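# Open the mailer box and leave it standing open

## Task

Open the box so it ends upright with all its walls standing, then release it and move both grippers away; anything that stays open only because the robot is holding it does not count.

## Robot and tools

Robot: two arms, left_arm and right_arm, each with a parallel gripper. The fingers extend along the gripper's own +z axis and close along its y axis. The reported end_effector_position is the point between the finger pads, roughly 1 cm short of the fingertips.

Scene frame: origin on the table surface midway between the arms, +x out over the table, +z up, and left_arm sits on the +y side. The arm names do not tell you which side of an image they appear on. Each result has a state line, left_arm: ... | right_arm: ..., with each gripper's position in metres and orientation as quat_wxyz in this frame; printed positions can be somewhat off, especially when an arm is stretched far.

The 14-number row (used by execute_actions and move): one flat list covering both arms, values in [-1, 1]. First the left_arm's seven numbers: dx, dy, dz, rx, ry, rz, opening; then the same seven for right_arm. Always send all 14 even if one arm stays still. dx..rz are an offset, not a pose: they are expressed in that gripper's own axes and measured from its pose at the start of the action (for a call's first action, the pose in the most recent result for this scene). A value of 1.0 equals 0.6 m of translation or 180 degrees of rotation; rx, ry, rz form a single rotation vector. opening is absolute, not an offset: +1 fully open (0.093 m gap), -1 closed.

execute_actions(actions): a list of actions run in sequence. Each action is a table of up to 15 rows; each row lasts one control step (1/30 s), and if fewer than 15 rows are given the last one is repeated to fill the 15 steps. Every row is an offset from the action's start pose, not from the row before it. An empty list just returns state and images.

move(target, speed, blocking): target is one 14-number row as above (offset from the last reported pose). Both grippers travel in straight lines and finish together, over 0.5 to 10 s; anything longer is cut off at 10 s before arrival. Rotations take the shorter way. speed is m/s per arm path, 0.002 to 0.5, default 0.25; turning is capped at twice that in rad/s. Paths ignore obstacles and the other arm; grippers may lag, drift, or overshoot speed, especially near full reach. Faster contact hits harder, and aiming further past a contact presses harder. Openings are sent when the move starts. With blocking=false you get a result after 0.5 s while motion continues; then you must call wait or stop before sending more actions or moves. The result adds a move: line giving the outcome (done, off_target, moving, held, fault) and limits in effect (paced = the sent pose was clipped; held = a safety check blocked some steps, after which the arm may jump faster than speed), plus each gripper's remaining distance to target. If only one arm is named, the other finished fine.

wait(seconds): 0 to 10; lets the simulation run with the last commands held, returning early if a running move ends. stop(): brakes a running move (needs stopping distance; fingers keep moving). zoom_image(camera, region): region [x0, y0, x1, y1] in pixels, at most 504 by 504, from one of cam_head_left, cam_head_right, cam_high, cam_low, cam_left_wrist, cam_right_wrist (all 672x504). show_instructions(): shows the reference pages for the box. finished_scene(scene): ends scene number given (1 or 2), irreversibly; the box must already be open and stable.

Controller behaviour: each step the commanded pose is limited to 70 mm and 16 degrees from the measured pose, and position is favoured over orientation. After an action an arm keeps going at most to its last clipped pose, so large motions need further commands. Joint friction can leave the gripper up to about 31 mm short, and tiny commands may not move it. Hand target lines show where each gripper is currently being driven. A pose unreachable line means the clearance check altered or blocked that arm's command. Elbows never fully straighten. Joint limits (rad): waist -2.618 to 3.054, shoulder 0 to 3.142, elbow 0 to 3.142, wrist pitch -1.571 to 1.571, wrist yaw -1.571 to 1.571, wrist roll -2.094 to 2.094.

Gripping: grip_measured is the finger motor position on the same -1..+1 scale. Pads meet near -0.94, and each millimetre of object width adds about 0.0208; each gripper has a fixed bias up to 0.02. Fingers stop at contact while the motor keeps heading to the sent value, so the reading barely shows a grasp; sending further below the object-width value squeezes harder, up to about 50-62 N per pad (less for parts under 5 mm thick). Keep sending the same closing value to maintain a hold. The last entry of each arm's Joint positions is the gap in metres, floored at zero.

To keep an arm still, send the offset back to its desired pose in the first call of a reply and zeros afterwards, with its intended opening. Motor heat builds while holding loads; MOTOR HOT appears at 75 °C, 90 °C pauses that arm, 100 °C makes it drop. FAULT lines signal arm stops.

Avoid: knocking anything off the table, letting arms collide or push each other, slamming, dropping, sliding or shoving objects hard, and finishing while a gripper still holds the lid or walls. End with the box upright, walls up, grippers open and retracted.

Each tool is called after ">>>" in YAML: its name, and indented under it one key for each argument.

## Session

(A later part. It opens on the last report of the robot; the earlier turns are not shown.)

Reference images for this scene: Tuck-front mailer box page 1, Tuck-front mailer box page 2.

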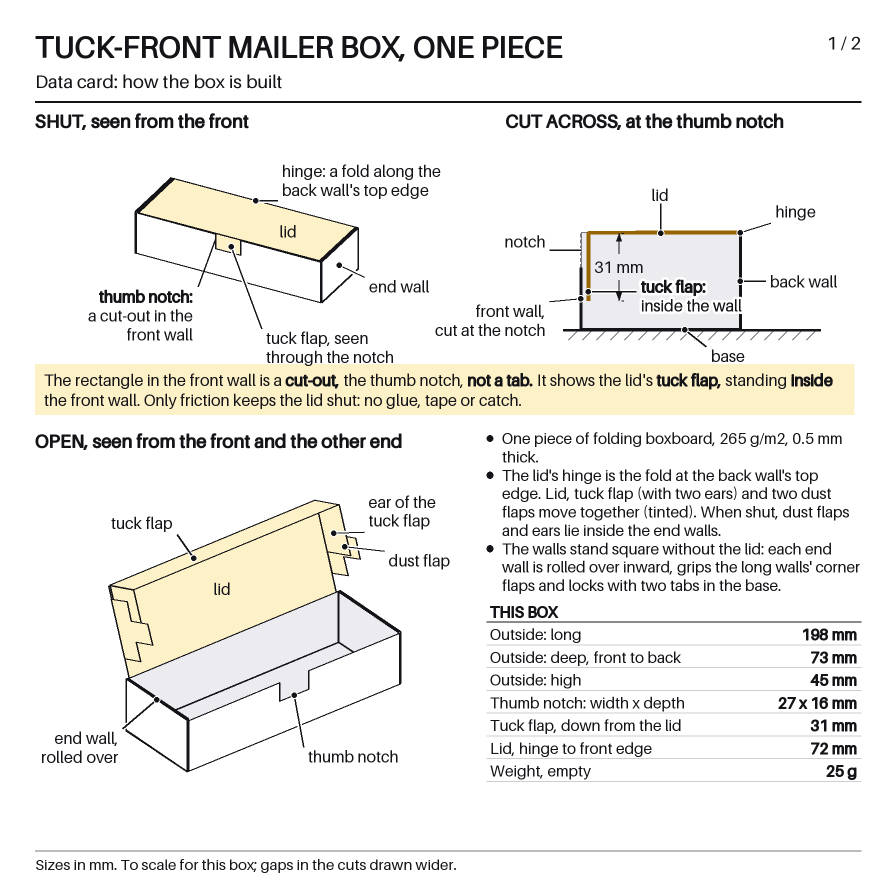

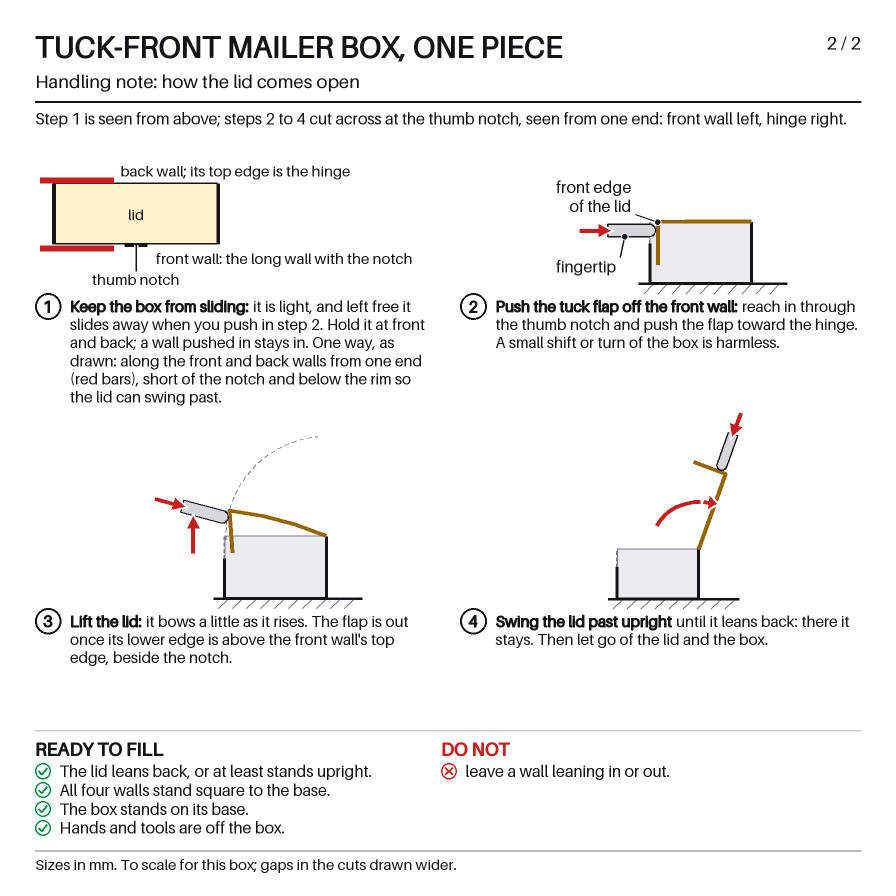

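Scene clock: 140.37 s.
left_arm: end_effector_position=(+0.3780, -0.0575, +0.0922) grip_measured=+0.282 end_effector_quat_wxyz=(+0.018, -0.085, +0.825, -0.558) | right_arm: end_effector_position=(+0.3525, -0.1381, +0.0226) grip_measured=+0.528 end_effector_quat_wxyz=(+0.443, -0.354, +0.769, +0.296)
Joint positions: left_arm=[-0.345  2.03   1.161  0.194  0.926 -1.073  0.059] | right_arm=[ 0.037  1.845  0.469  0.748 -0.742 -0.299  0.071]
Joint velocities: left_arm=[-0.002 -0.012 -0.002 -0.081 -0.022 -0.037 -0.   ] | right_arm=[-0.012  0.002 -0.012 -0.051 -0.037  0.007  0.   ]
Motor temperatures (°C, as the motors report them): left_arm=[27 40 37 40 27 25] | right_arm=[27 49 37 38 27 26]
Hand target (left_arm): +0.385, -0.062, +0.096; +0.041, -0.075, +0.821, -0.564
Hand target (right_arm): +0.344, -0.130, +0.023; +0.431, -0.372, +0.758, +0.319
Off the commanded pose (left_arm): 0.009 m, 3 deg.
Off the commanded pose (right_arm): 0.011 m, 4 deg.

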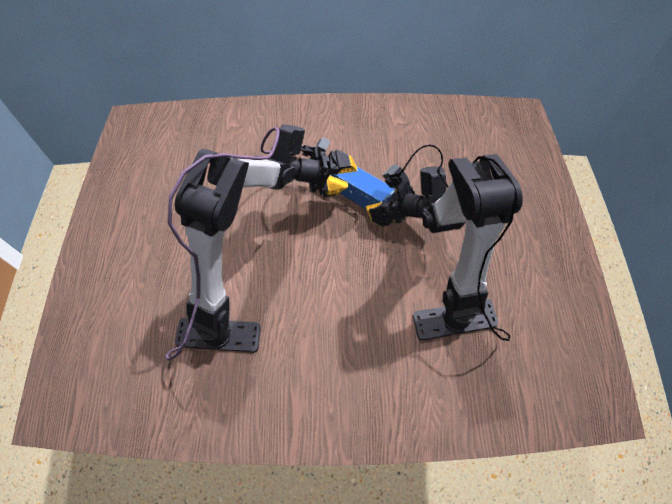

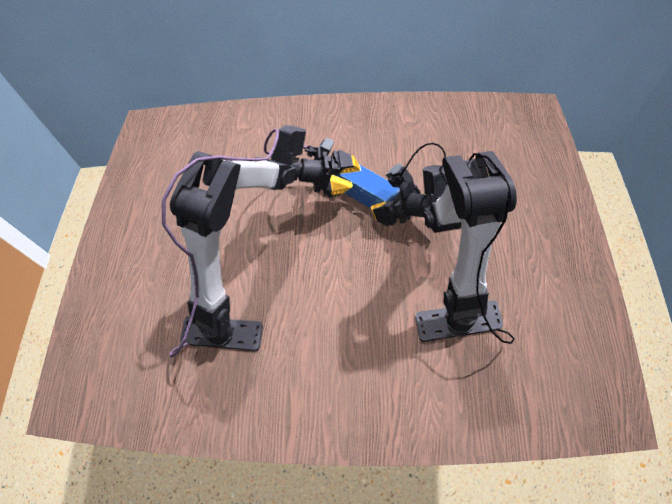

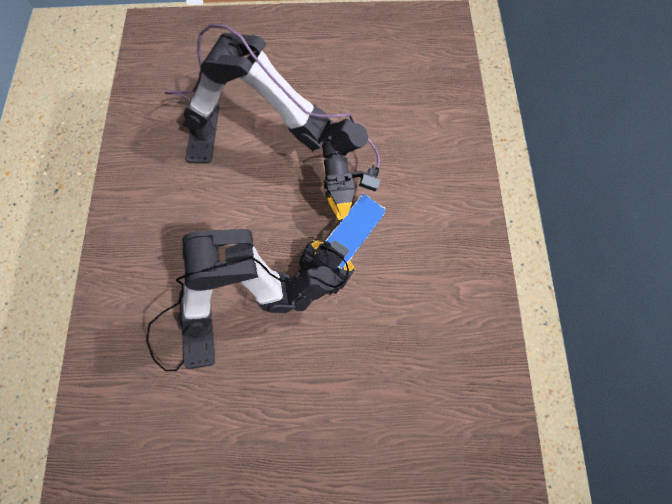

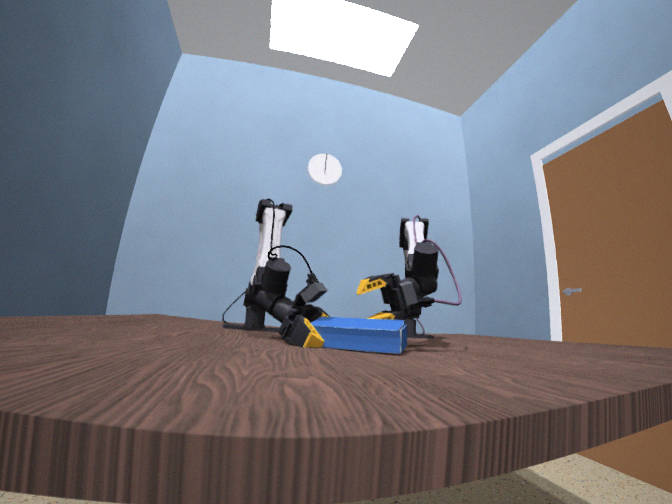

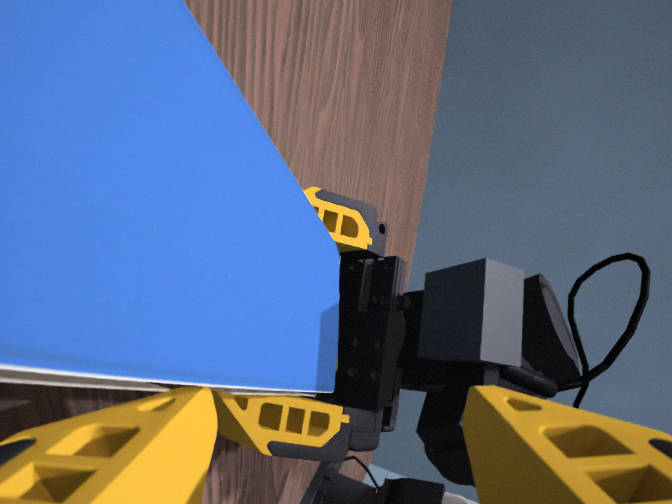

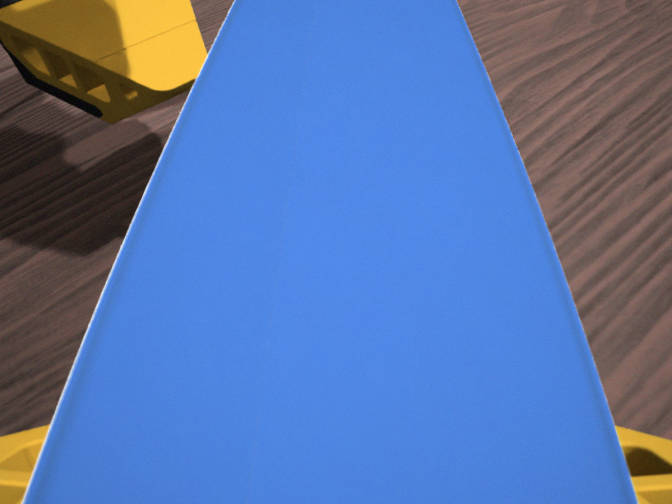

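>>> execute_actions:
  actions:
    - [[-0.012,-0.01,0.012,0.006,-0.008,0.014,0.22,0,0.03,0,-0.025,0,0,0.52]]
    - [[-0.012,-0.01,0.012,0.006,-0.008,0.014,0.16,0,0.03,0,-0.025,0,0,0.52]]
    - [[-0.012,-0.01,0.012,0.006,-0.008,0.014,0.1,0,0.03,0,-0.025,0,0,0.52]]

Scene clock: 144.37 s.
left_arm: end_effector_position=(+0.3783, -0.0573, +0.0921) grip_measured=+0.102 end_effector_quat_wxyz=(+0.016, -0.089, +0.825, -0.558) | right_arm: end_effector_position=(+0.3524, -0.1381, +0.0227) grip_measured=+0.528 end_effector_quat_wxyz=(+0.443, -0.353, +0.769, +0.296)
Joint positions: left_arm=[-0.345  2.03   1.161  0.194  0.923 -1.081  0.05 ] | right_arm=[ 0.036  1.845  0.469  0.748 -0.743 -0.296  0.071]
Joint velocities: left_arm=[-0.002 -0.002 -0.002 -0.022  0.022  0.022 -0.001] | right_arm=[ 0.012 -0.012  0.012 -0.051  0.022 -0.11   0.   ]
Motor temperatures (°C, as the motors report them): left_arm=[27 40 37 40 27 25] | right_arm=[27 49 37 38 27 26]
Hand target (left_arm): +0.386, -0.065, +0.095; +0.039, -0.077, +0.821, -0.564
Hand target (right_arm): +0.338, -0.128, +0.025; +0.429, -0.370, +0.757, +0.326
Off the commanded pose (left_arm): 0.012 m, 3 deg.
Off the commanded pose (right_arm): 0.018 m, 5 deg.

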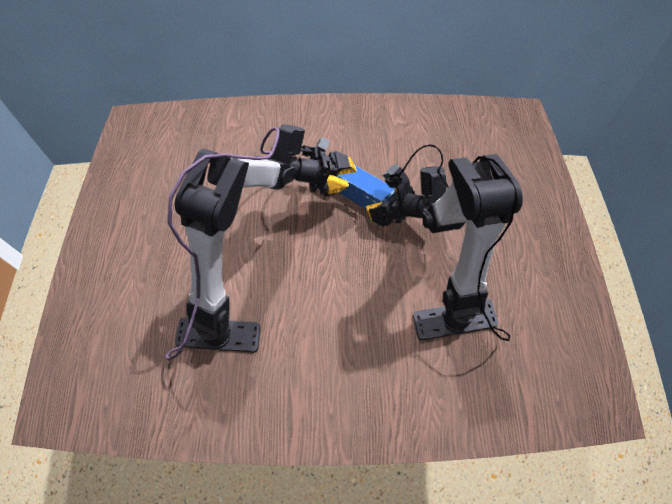

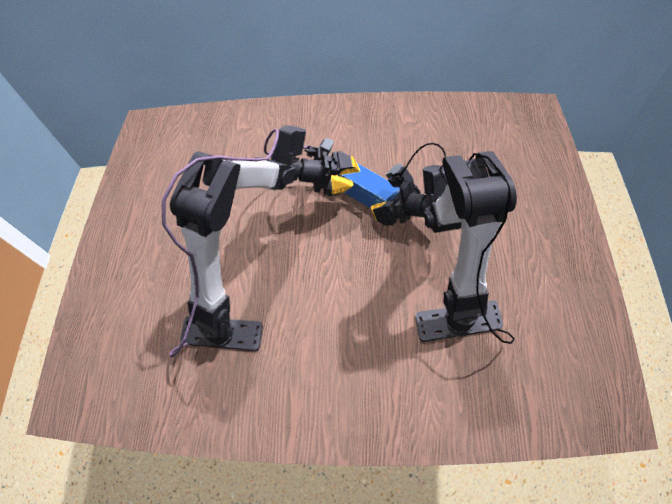

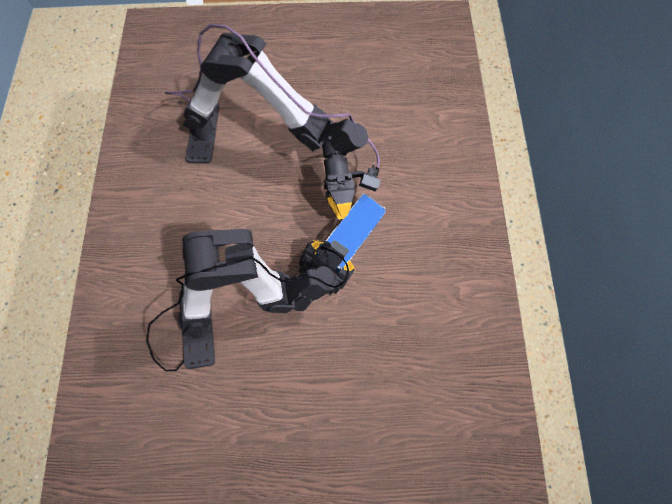

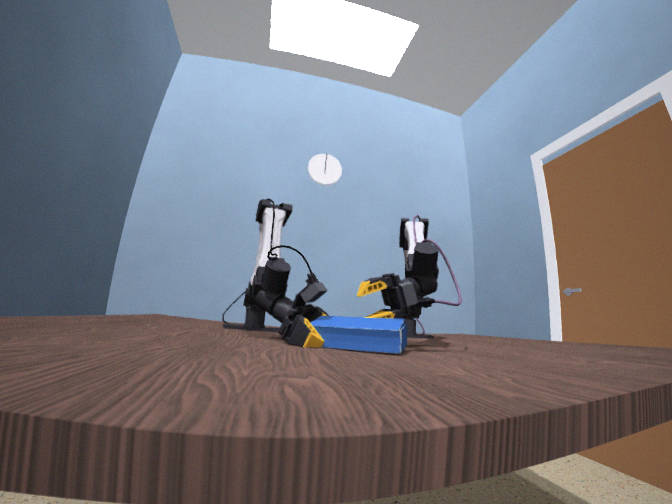

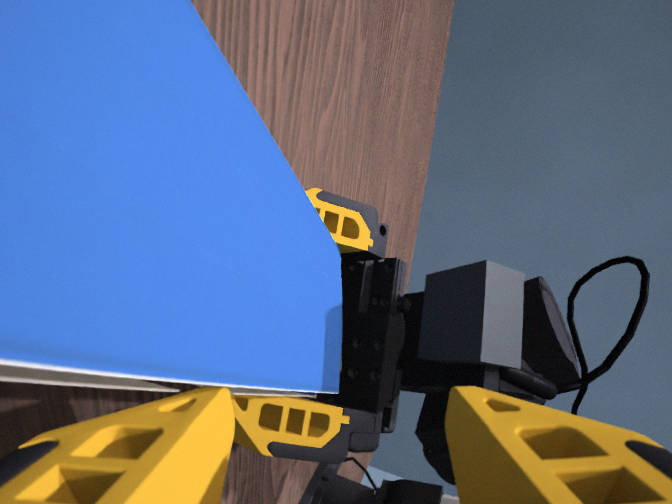

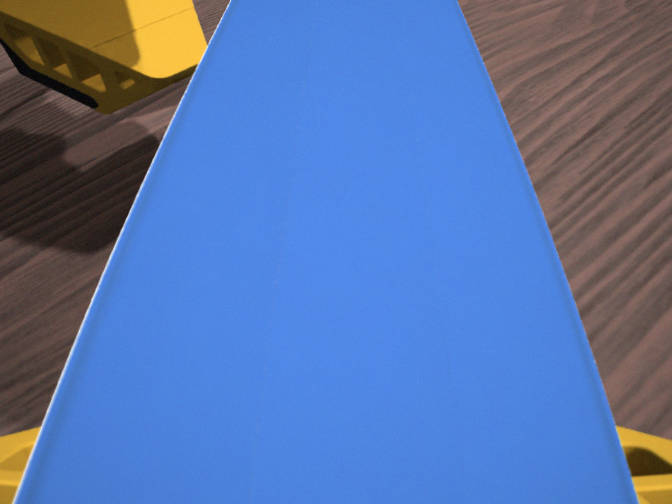

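>>> execute_actions:
  actions:
    - [[-0.012,-0.01,0.012,0.006,-0.008,0.014,0.04,0,0.03,0,-0.025,0,0,0.53]]
    - [[-0.012,-0.01,0.012,0.006,-0.008,0.014,-0.02,0,0.03,0,-0.025,0,0,0.53]]
    - [[-0.012,-0.01,0.012,0.006,-0.008,0.014,-0.08,0,0.03,0,-0.025,0,0,0.53]]

Scene clock: 147.97 s.
left_arm: end_effector_position=(+0.3788, -0.0575, +0.0926) grip_measured=-0.078 end_effector_quat_wxyz=(+0.016, -0.091, +0.824, -0.559) | right_arm: end_effector_position=(+0.3524, -0.1381, +0.0227) grip_measured=+0.532 end_effector_quat_wxyz=(+0.442, -0.353, +0.769, +0.297)
Joint positions: left_arm=[-0.345  2.03   1.161  0.198  0.923 -1.087  0.041] | right_arm=[ 0.036  1.845  0.469  0.748 -0.743 -0.295  0.071]
Joint velocities: left_arm=[ 0.002  0.017 -0.022  0.037 -0.022 -0.051 -0.   ] | right_arm=[ 0.002 -0.007  0.007 -0.037 -0.037  0.007  0.001]
Motor temperatures (°C, as the motors report them): left_arm=[27 40 38 41 27 25] | right_arm=[27 49 37 38 27 26]
Hand target (left_arm): +0.387, -0.065, +0.095; +0.038, -0.080, +0.821, -0.564
Hand target (right_arm): +0.338, -0.128, +0.025; +0.429, -0.369, +0.757, +0.326
Off the commanded pose (left_arm): 0.011 m, 3 deg.
Off the commanded pose (right_arm): 0.018 m, 4 deg.

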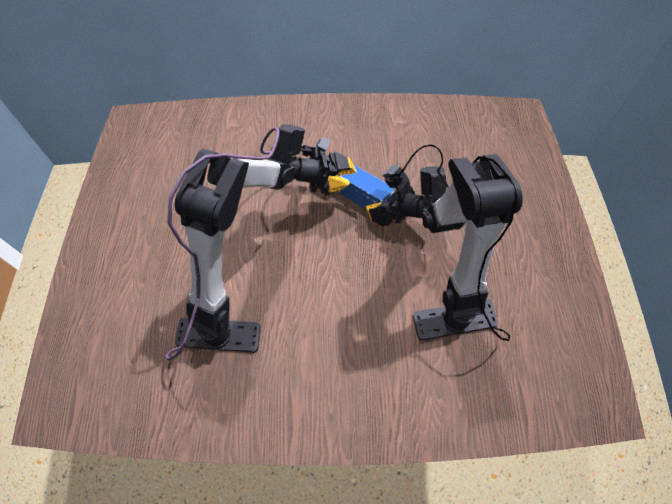

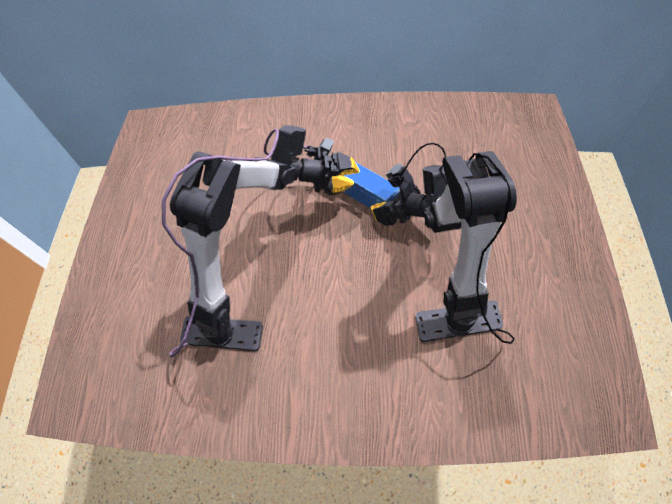

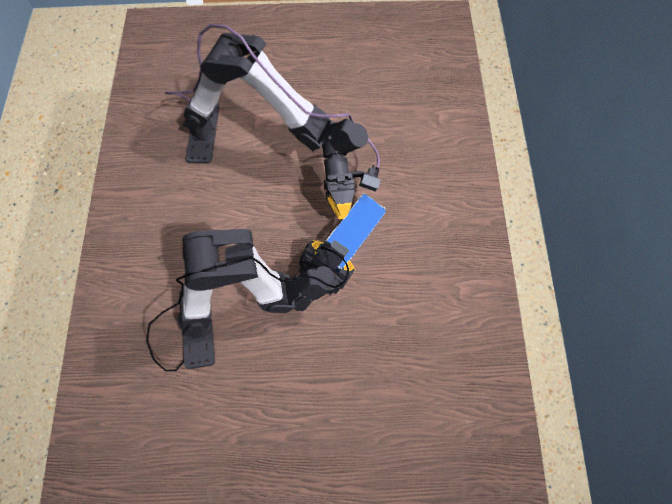

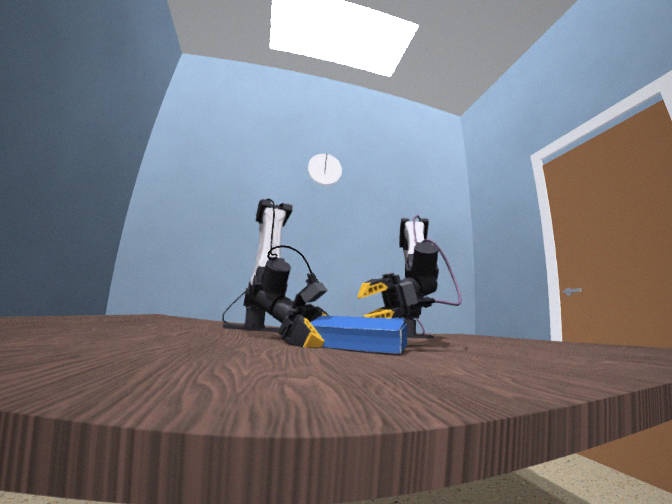

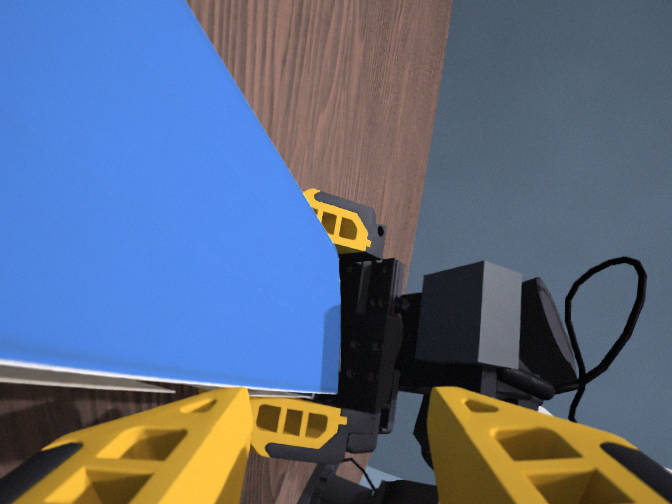

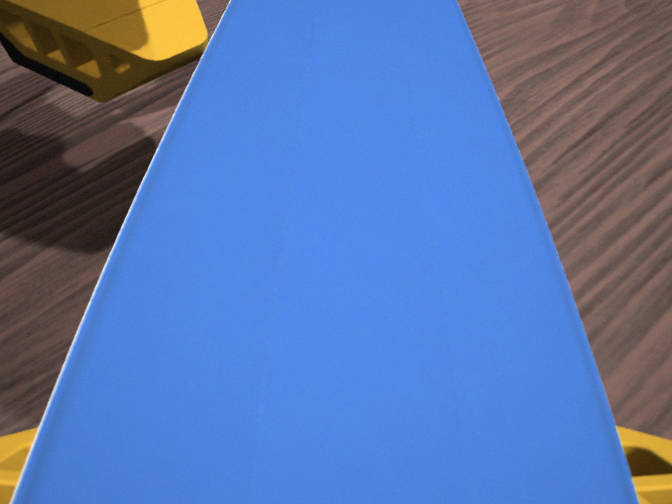

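>>> execute_actions:
  actions:
    - [[0,0,0,0,0,0,-0.08,0,0,0,0.008,0,0,0.55]]
    - [[0,0,0,0,0,0,0.45,0,0,0,0,0,0,0.55]]

Scene clock: 151.27 s.
left_arm: end_effector_position=(+0.3785, -0.0575, +0.0924) grip_measured=+0.448 end_effector_quat_wxyz=(+0.016, -0.091, +0.824, -0.559) | right_arm: end_effector_position=(+0.3550, -0.1389, +0.0226) grip_measured=+0.551 end_effector_quat_wxyz=(+0.446, -0.350, +0.772, +0.289)
Joint positions: left_arm=[-0.345  2.03   1.161  0.197  0.924 -1.087  0.067] | right_arm=[ 0.04   1.845  0.469  0.756 -0.721 -0.29   0.072]
Joint velocities: left_arm=[ 0.007  0.002 -0.017 -0.007 -0.037 -0.066  0.   ] | right_arm=[-0.017 -0.007 -0.002  0.007 -0.007 -0.037 -0.   ]
Motor temperatures (°C, as the motors report them): left_arm=[27 40 38 41 27 25] | right_arm=[27 49 37 38 27 26]
Hand target (left_arm): +0.378, -0.057, +0.092; +0.016, -0.091, +0.824, -0.559
Hand target (right_arm): +0.355, -0.139, +0.023; +0.446, -0.350, +0.772, +0.289
Off the commanded pose (left_arm): 0.000 m, 0 deg.
Off the commanded pose (right_arm): 0.000 m, 0 deg.

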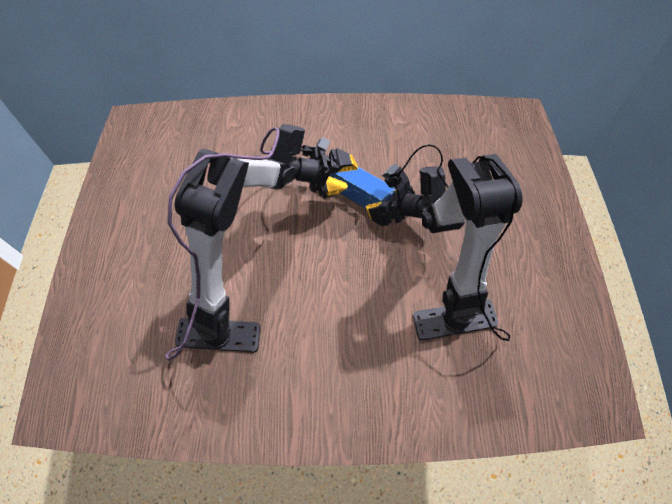

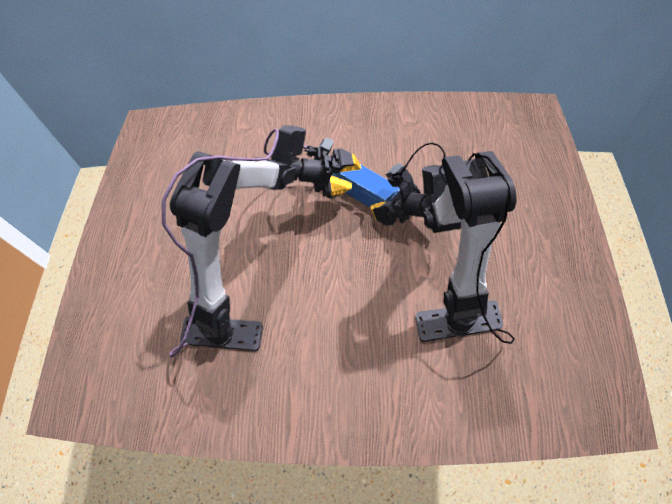

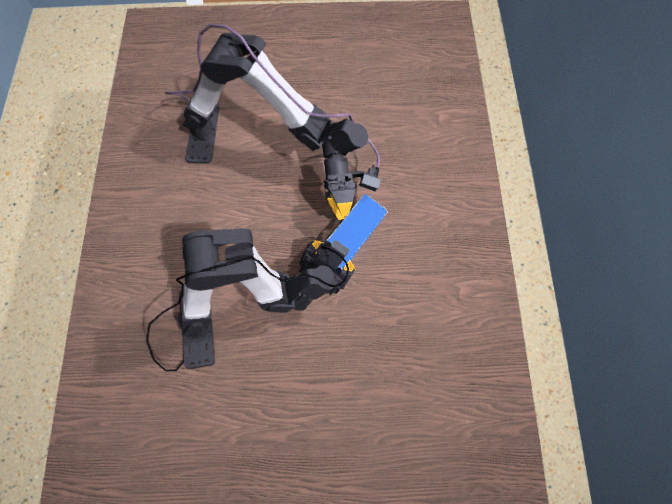

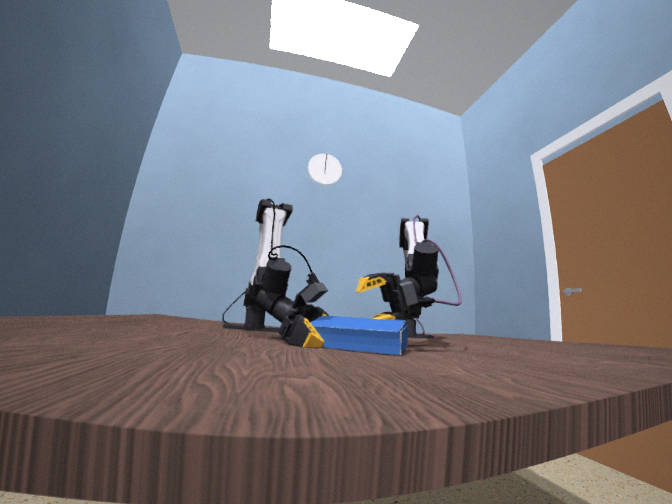

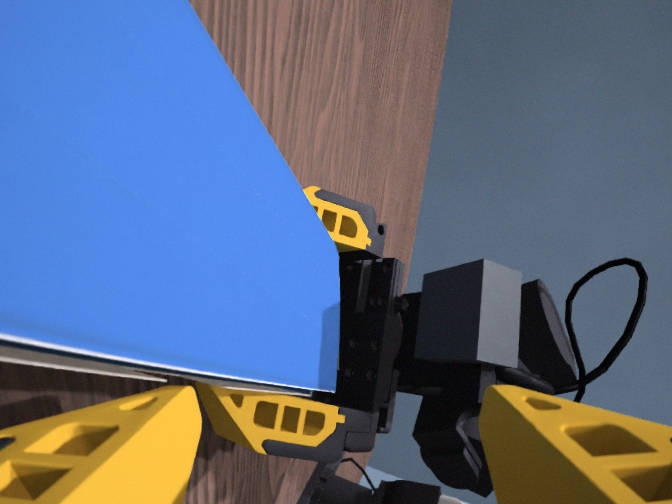

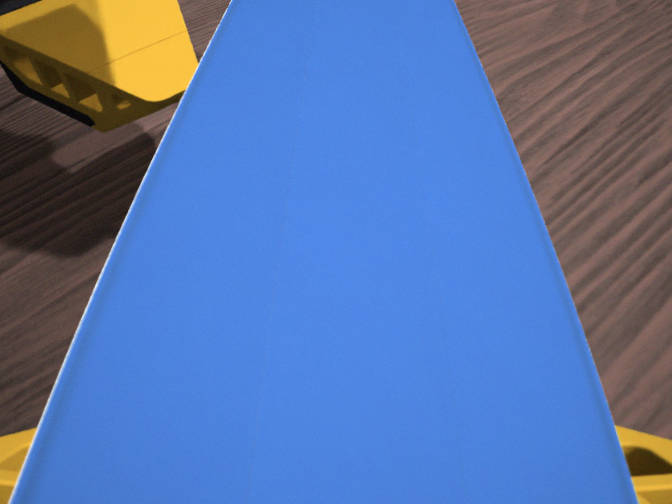

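>>> execute_actions:
  actions:
    - [[0,0,0,0,0,0,0.7,0,0,0,0,0,0,0.55]]
    - [[-0.012,0,0.012,0,-0.008,0,0.7,0,0.03,0,-0.025,0,0,0.55]]
    - [[-0.012,-0.01,0.012,0.006,-0.008,0.014,0.63,0,0.03,0,-0.025,0,0,0.55]]
    - [[-0.012,-0.01,0.012,0.006,-0.008,0.014,0.56,0,0.03,0,-0.025,0,0,0.55]]
    - [[-0.012,-0.01,0.012,0.006,-0.008,0.014,0.49,0,0.03,0,-0.025,0,0,0.55]]
    - [[-0.012,-0.01,0.012,0.006,-0.008,0.014,0.42,0,0.03,0,-0.025,0,0,0.55]]
    - [[-0.012,-0.01,0.012,0.006,-0.008,0.014,0.35,0,0.03,0,-0.025,0,0,0.55]]
    - [[-0.012,-0.01,0.012,0.006,-0.008,0.014,0.28,0,0.03,0,-0.025,0,0,0.55]]

Scene clock: 158.33 s.
left_arm: end_effector_position=(+0.3799, -0.0579, +0.0932) grip_measured=+0.282 end_effector_quat_wxyz=(+0.010, -0.104, +0.822, -0.559) | right_arm: end_effector_position=(+0.3530, -0.1373, +0.0229) grip_measured=+0.551 end_effector_quat_wxyz=(+0.443, -0.350, +0.771, +0.296)
Joint positions: left_arm=[-0.346  2.03   1.161  0.206  0.919 -1.123  0.059] | right_arm=[ 0.041  1.845  0.469  0.753 -0.735 -0.286  0.072]
Joint velocities: left_arm=[ 0.002  0.007 -0.022  0.022 -0.007  0.007  0.001] | right_arm=[ 0.007 -0.002 -0.007  0.007 -0.022  0.081 -0.   ]
Motor temperatures (°C, as the motors report them): left_arm=[27 40 38 41 27 25] | right_arm=[27 49 37 38 28 26]
Hand target (left_arm): +0.388, -0.065, +0.096; +0.034, -0.092, +0.819, -0.566
Hand target (right_arm): +0.339, -0.127, +0.025; +0.429, -0.367, +0.758, +0.325
Off the commanded pose (left_arm): 0.012 m, 3 deg.
Off the commanded pose (right_arm): 0.018 m, 5 deg.

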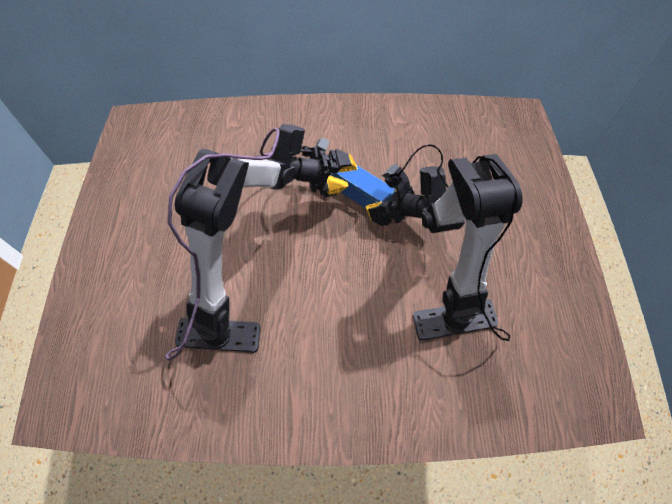

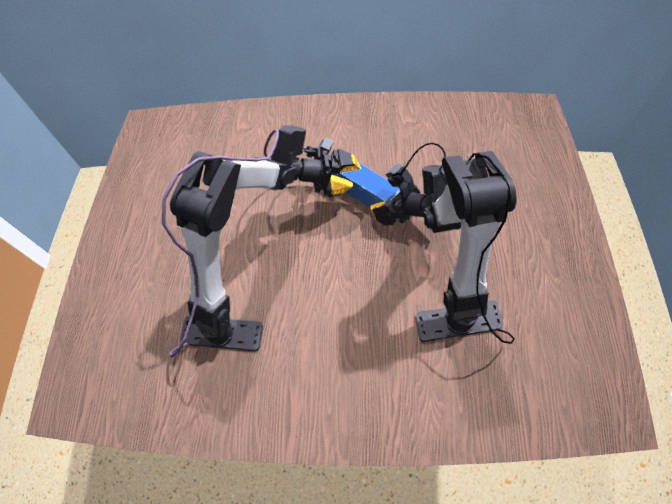

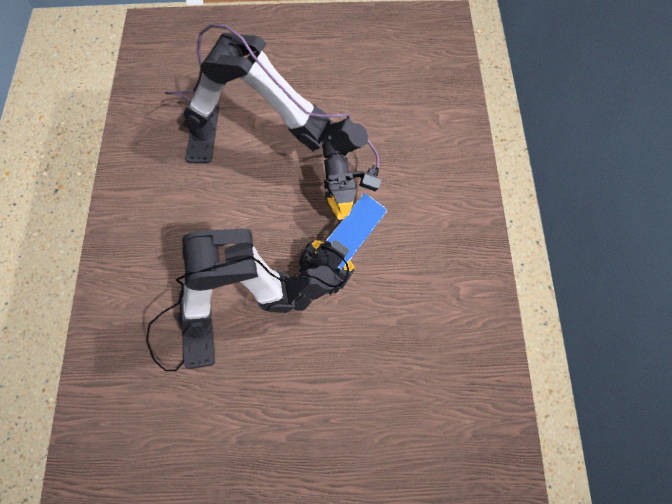

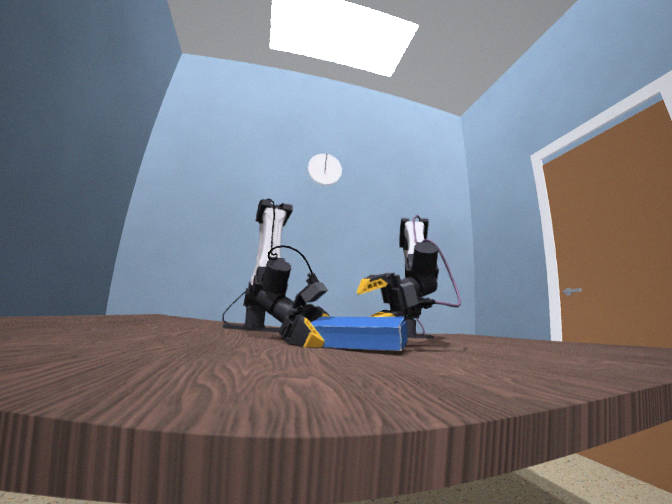

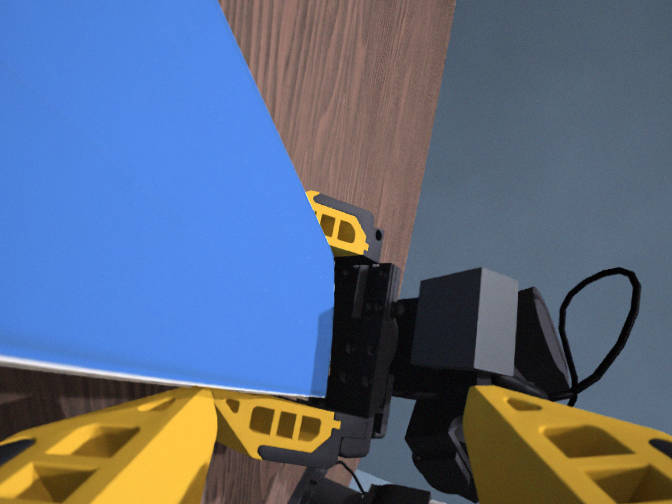

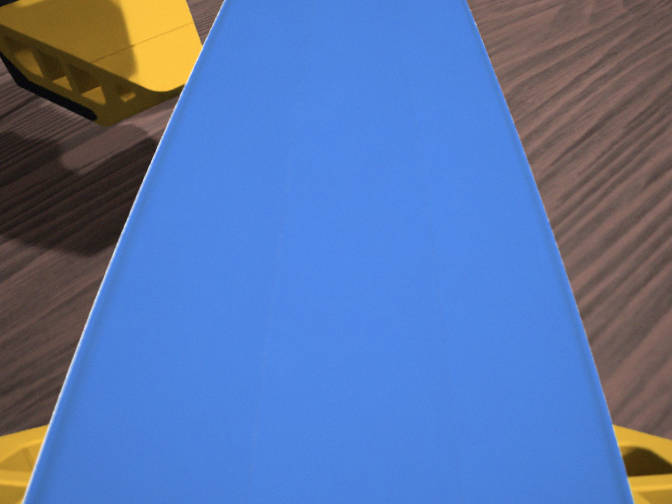

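>>> execute_actions:
  actions:
    - [[0,0,0,0,0,0,0.5,0,0,0,0.006,0,0,0.6]]
    - [[0.01,0,-0.03,0,0,0,0.6,0,0,0,0,0,0,0.62]]
    - [[0.02,0,-0.06,0,0,0,0.6,0,0,0,0,0,0,0.5]]
    - [[0,0,0,0,0,0,0.6,0,0,0,0,0,0,0.5]]

>>> zoom_image:
  camera: "cam_head_right"
  region: [290,130,430,235]

Scene clock: 162.40 s.
left_arm: end_effector_position=(+0.3677, -0.0202, +0.1159) grip_measured=+0.598 end_effector_quat_wxyz=(+0.019, -0.102, +0.820, -0.563) | right_arm: end_effector_position=(+0.3551, -0.1386, +0.0230) grip_measured=+0.510 end_effector_quat_wxyz=(+0.446, -0.348, +0.772, +0.290)
Joint positions: left_arm=[-0.267  1.899  1.082  0.109  0.974 -1.044  0.074] | right_arm=[ 0.041  1.845  0.469  0.759 -0.721 -0.284  0.07 ]
Joint velocities: left_arm=[-0.002 -0.007  0.007 -0.051 -0.007  0.022 -0.001] | right_arm=[-0.012  0.007 -0.012 -0.022  0.007  0.007 -0.   ]
Motor temperatures (°C, as the motors report them): left_arm=[27 41 38 41 27 25] | right_arm=[27 49 37 38 28 26]
Hand target (left_arm): +0.368, -0.020, +0.116; +0.019, -0.102, +0.820, -0.563
Hand target (right_arm): +0.355, -0.139, +0.023; +0.446, -0.348, +0.772, +0.290
Off the commanded pose (left_arm): 0.000 m, 0 deg.
Off the commanded pose (right_arm): 0.000 m, 0 deg.

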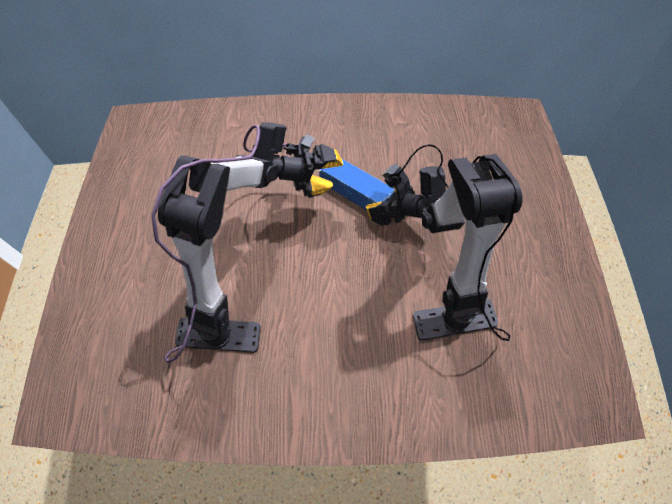

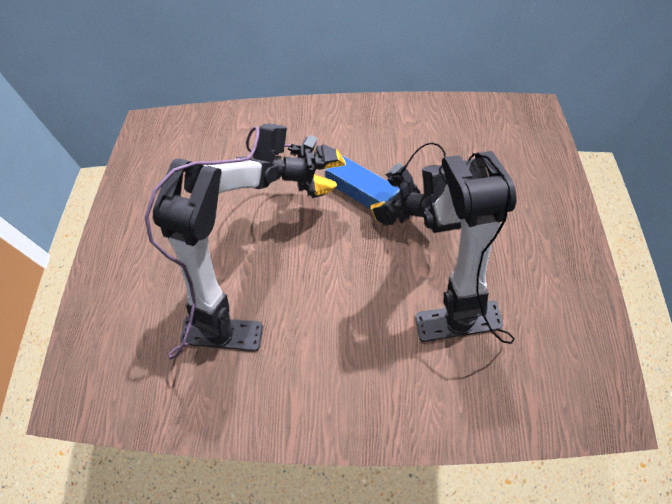

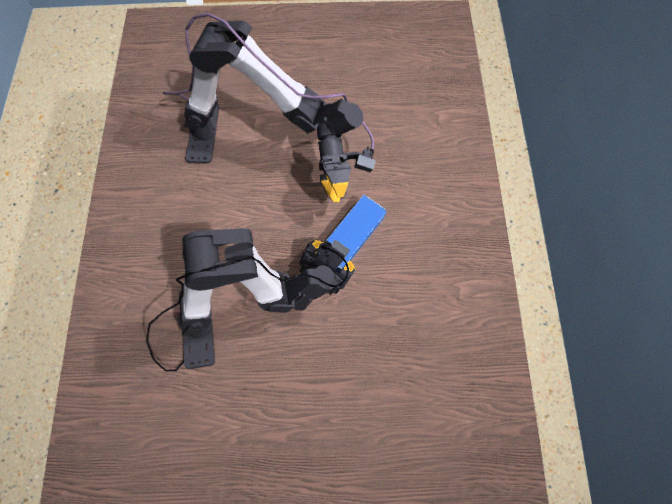

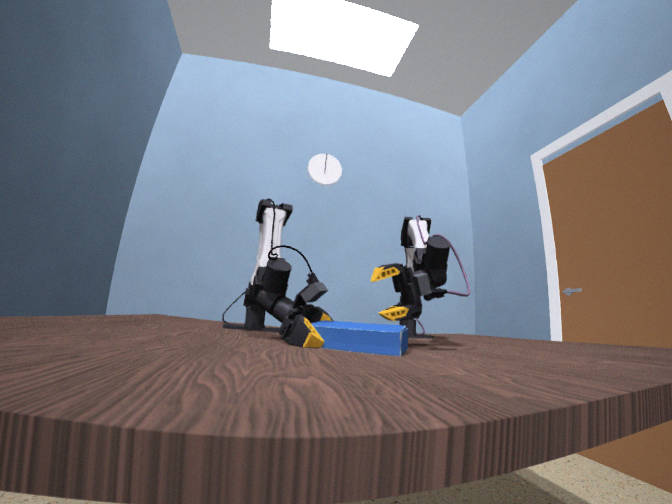

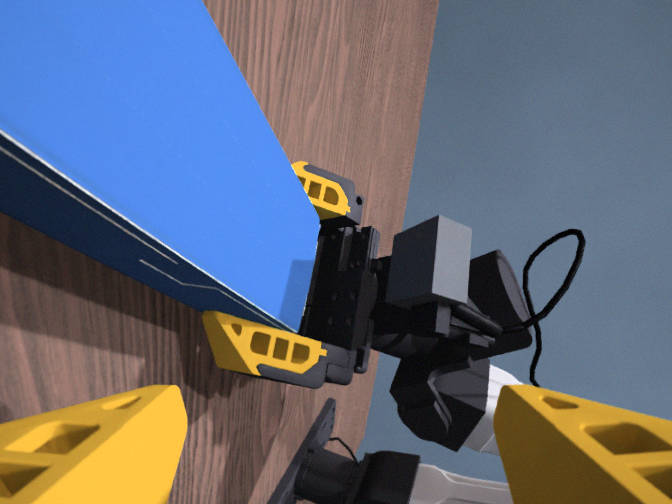

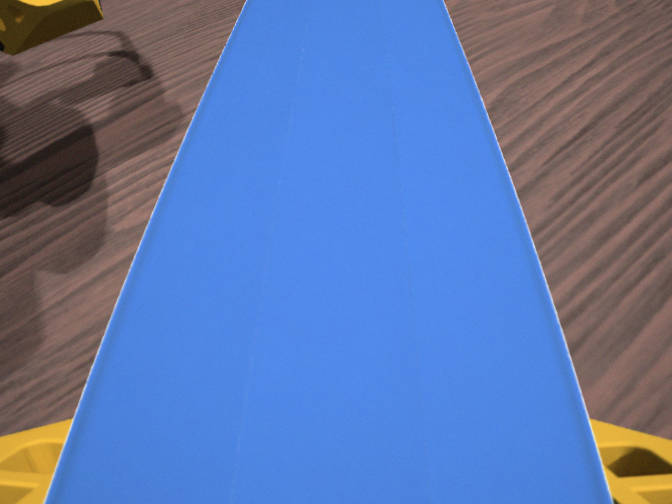

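Region (290, 130, 430, 235) of cam_head_right's 672x504 image, scaled by 3.600, with more detail than that image has; it fills the top 378 rows of this view, and the rest is white.

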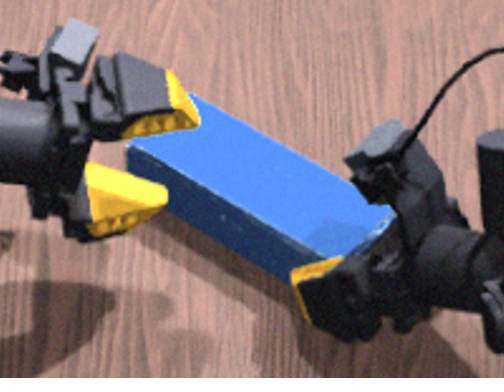

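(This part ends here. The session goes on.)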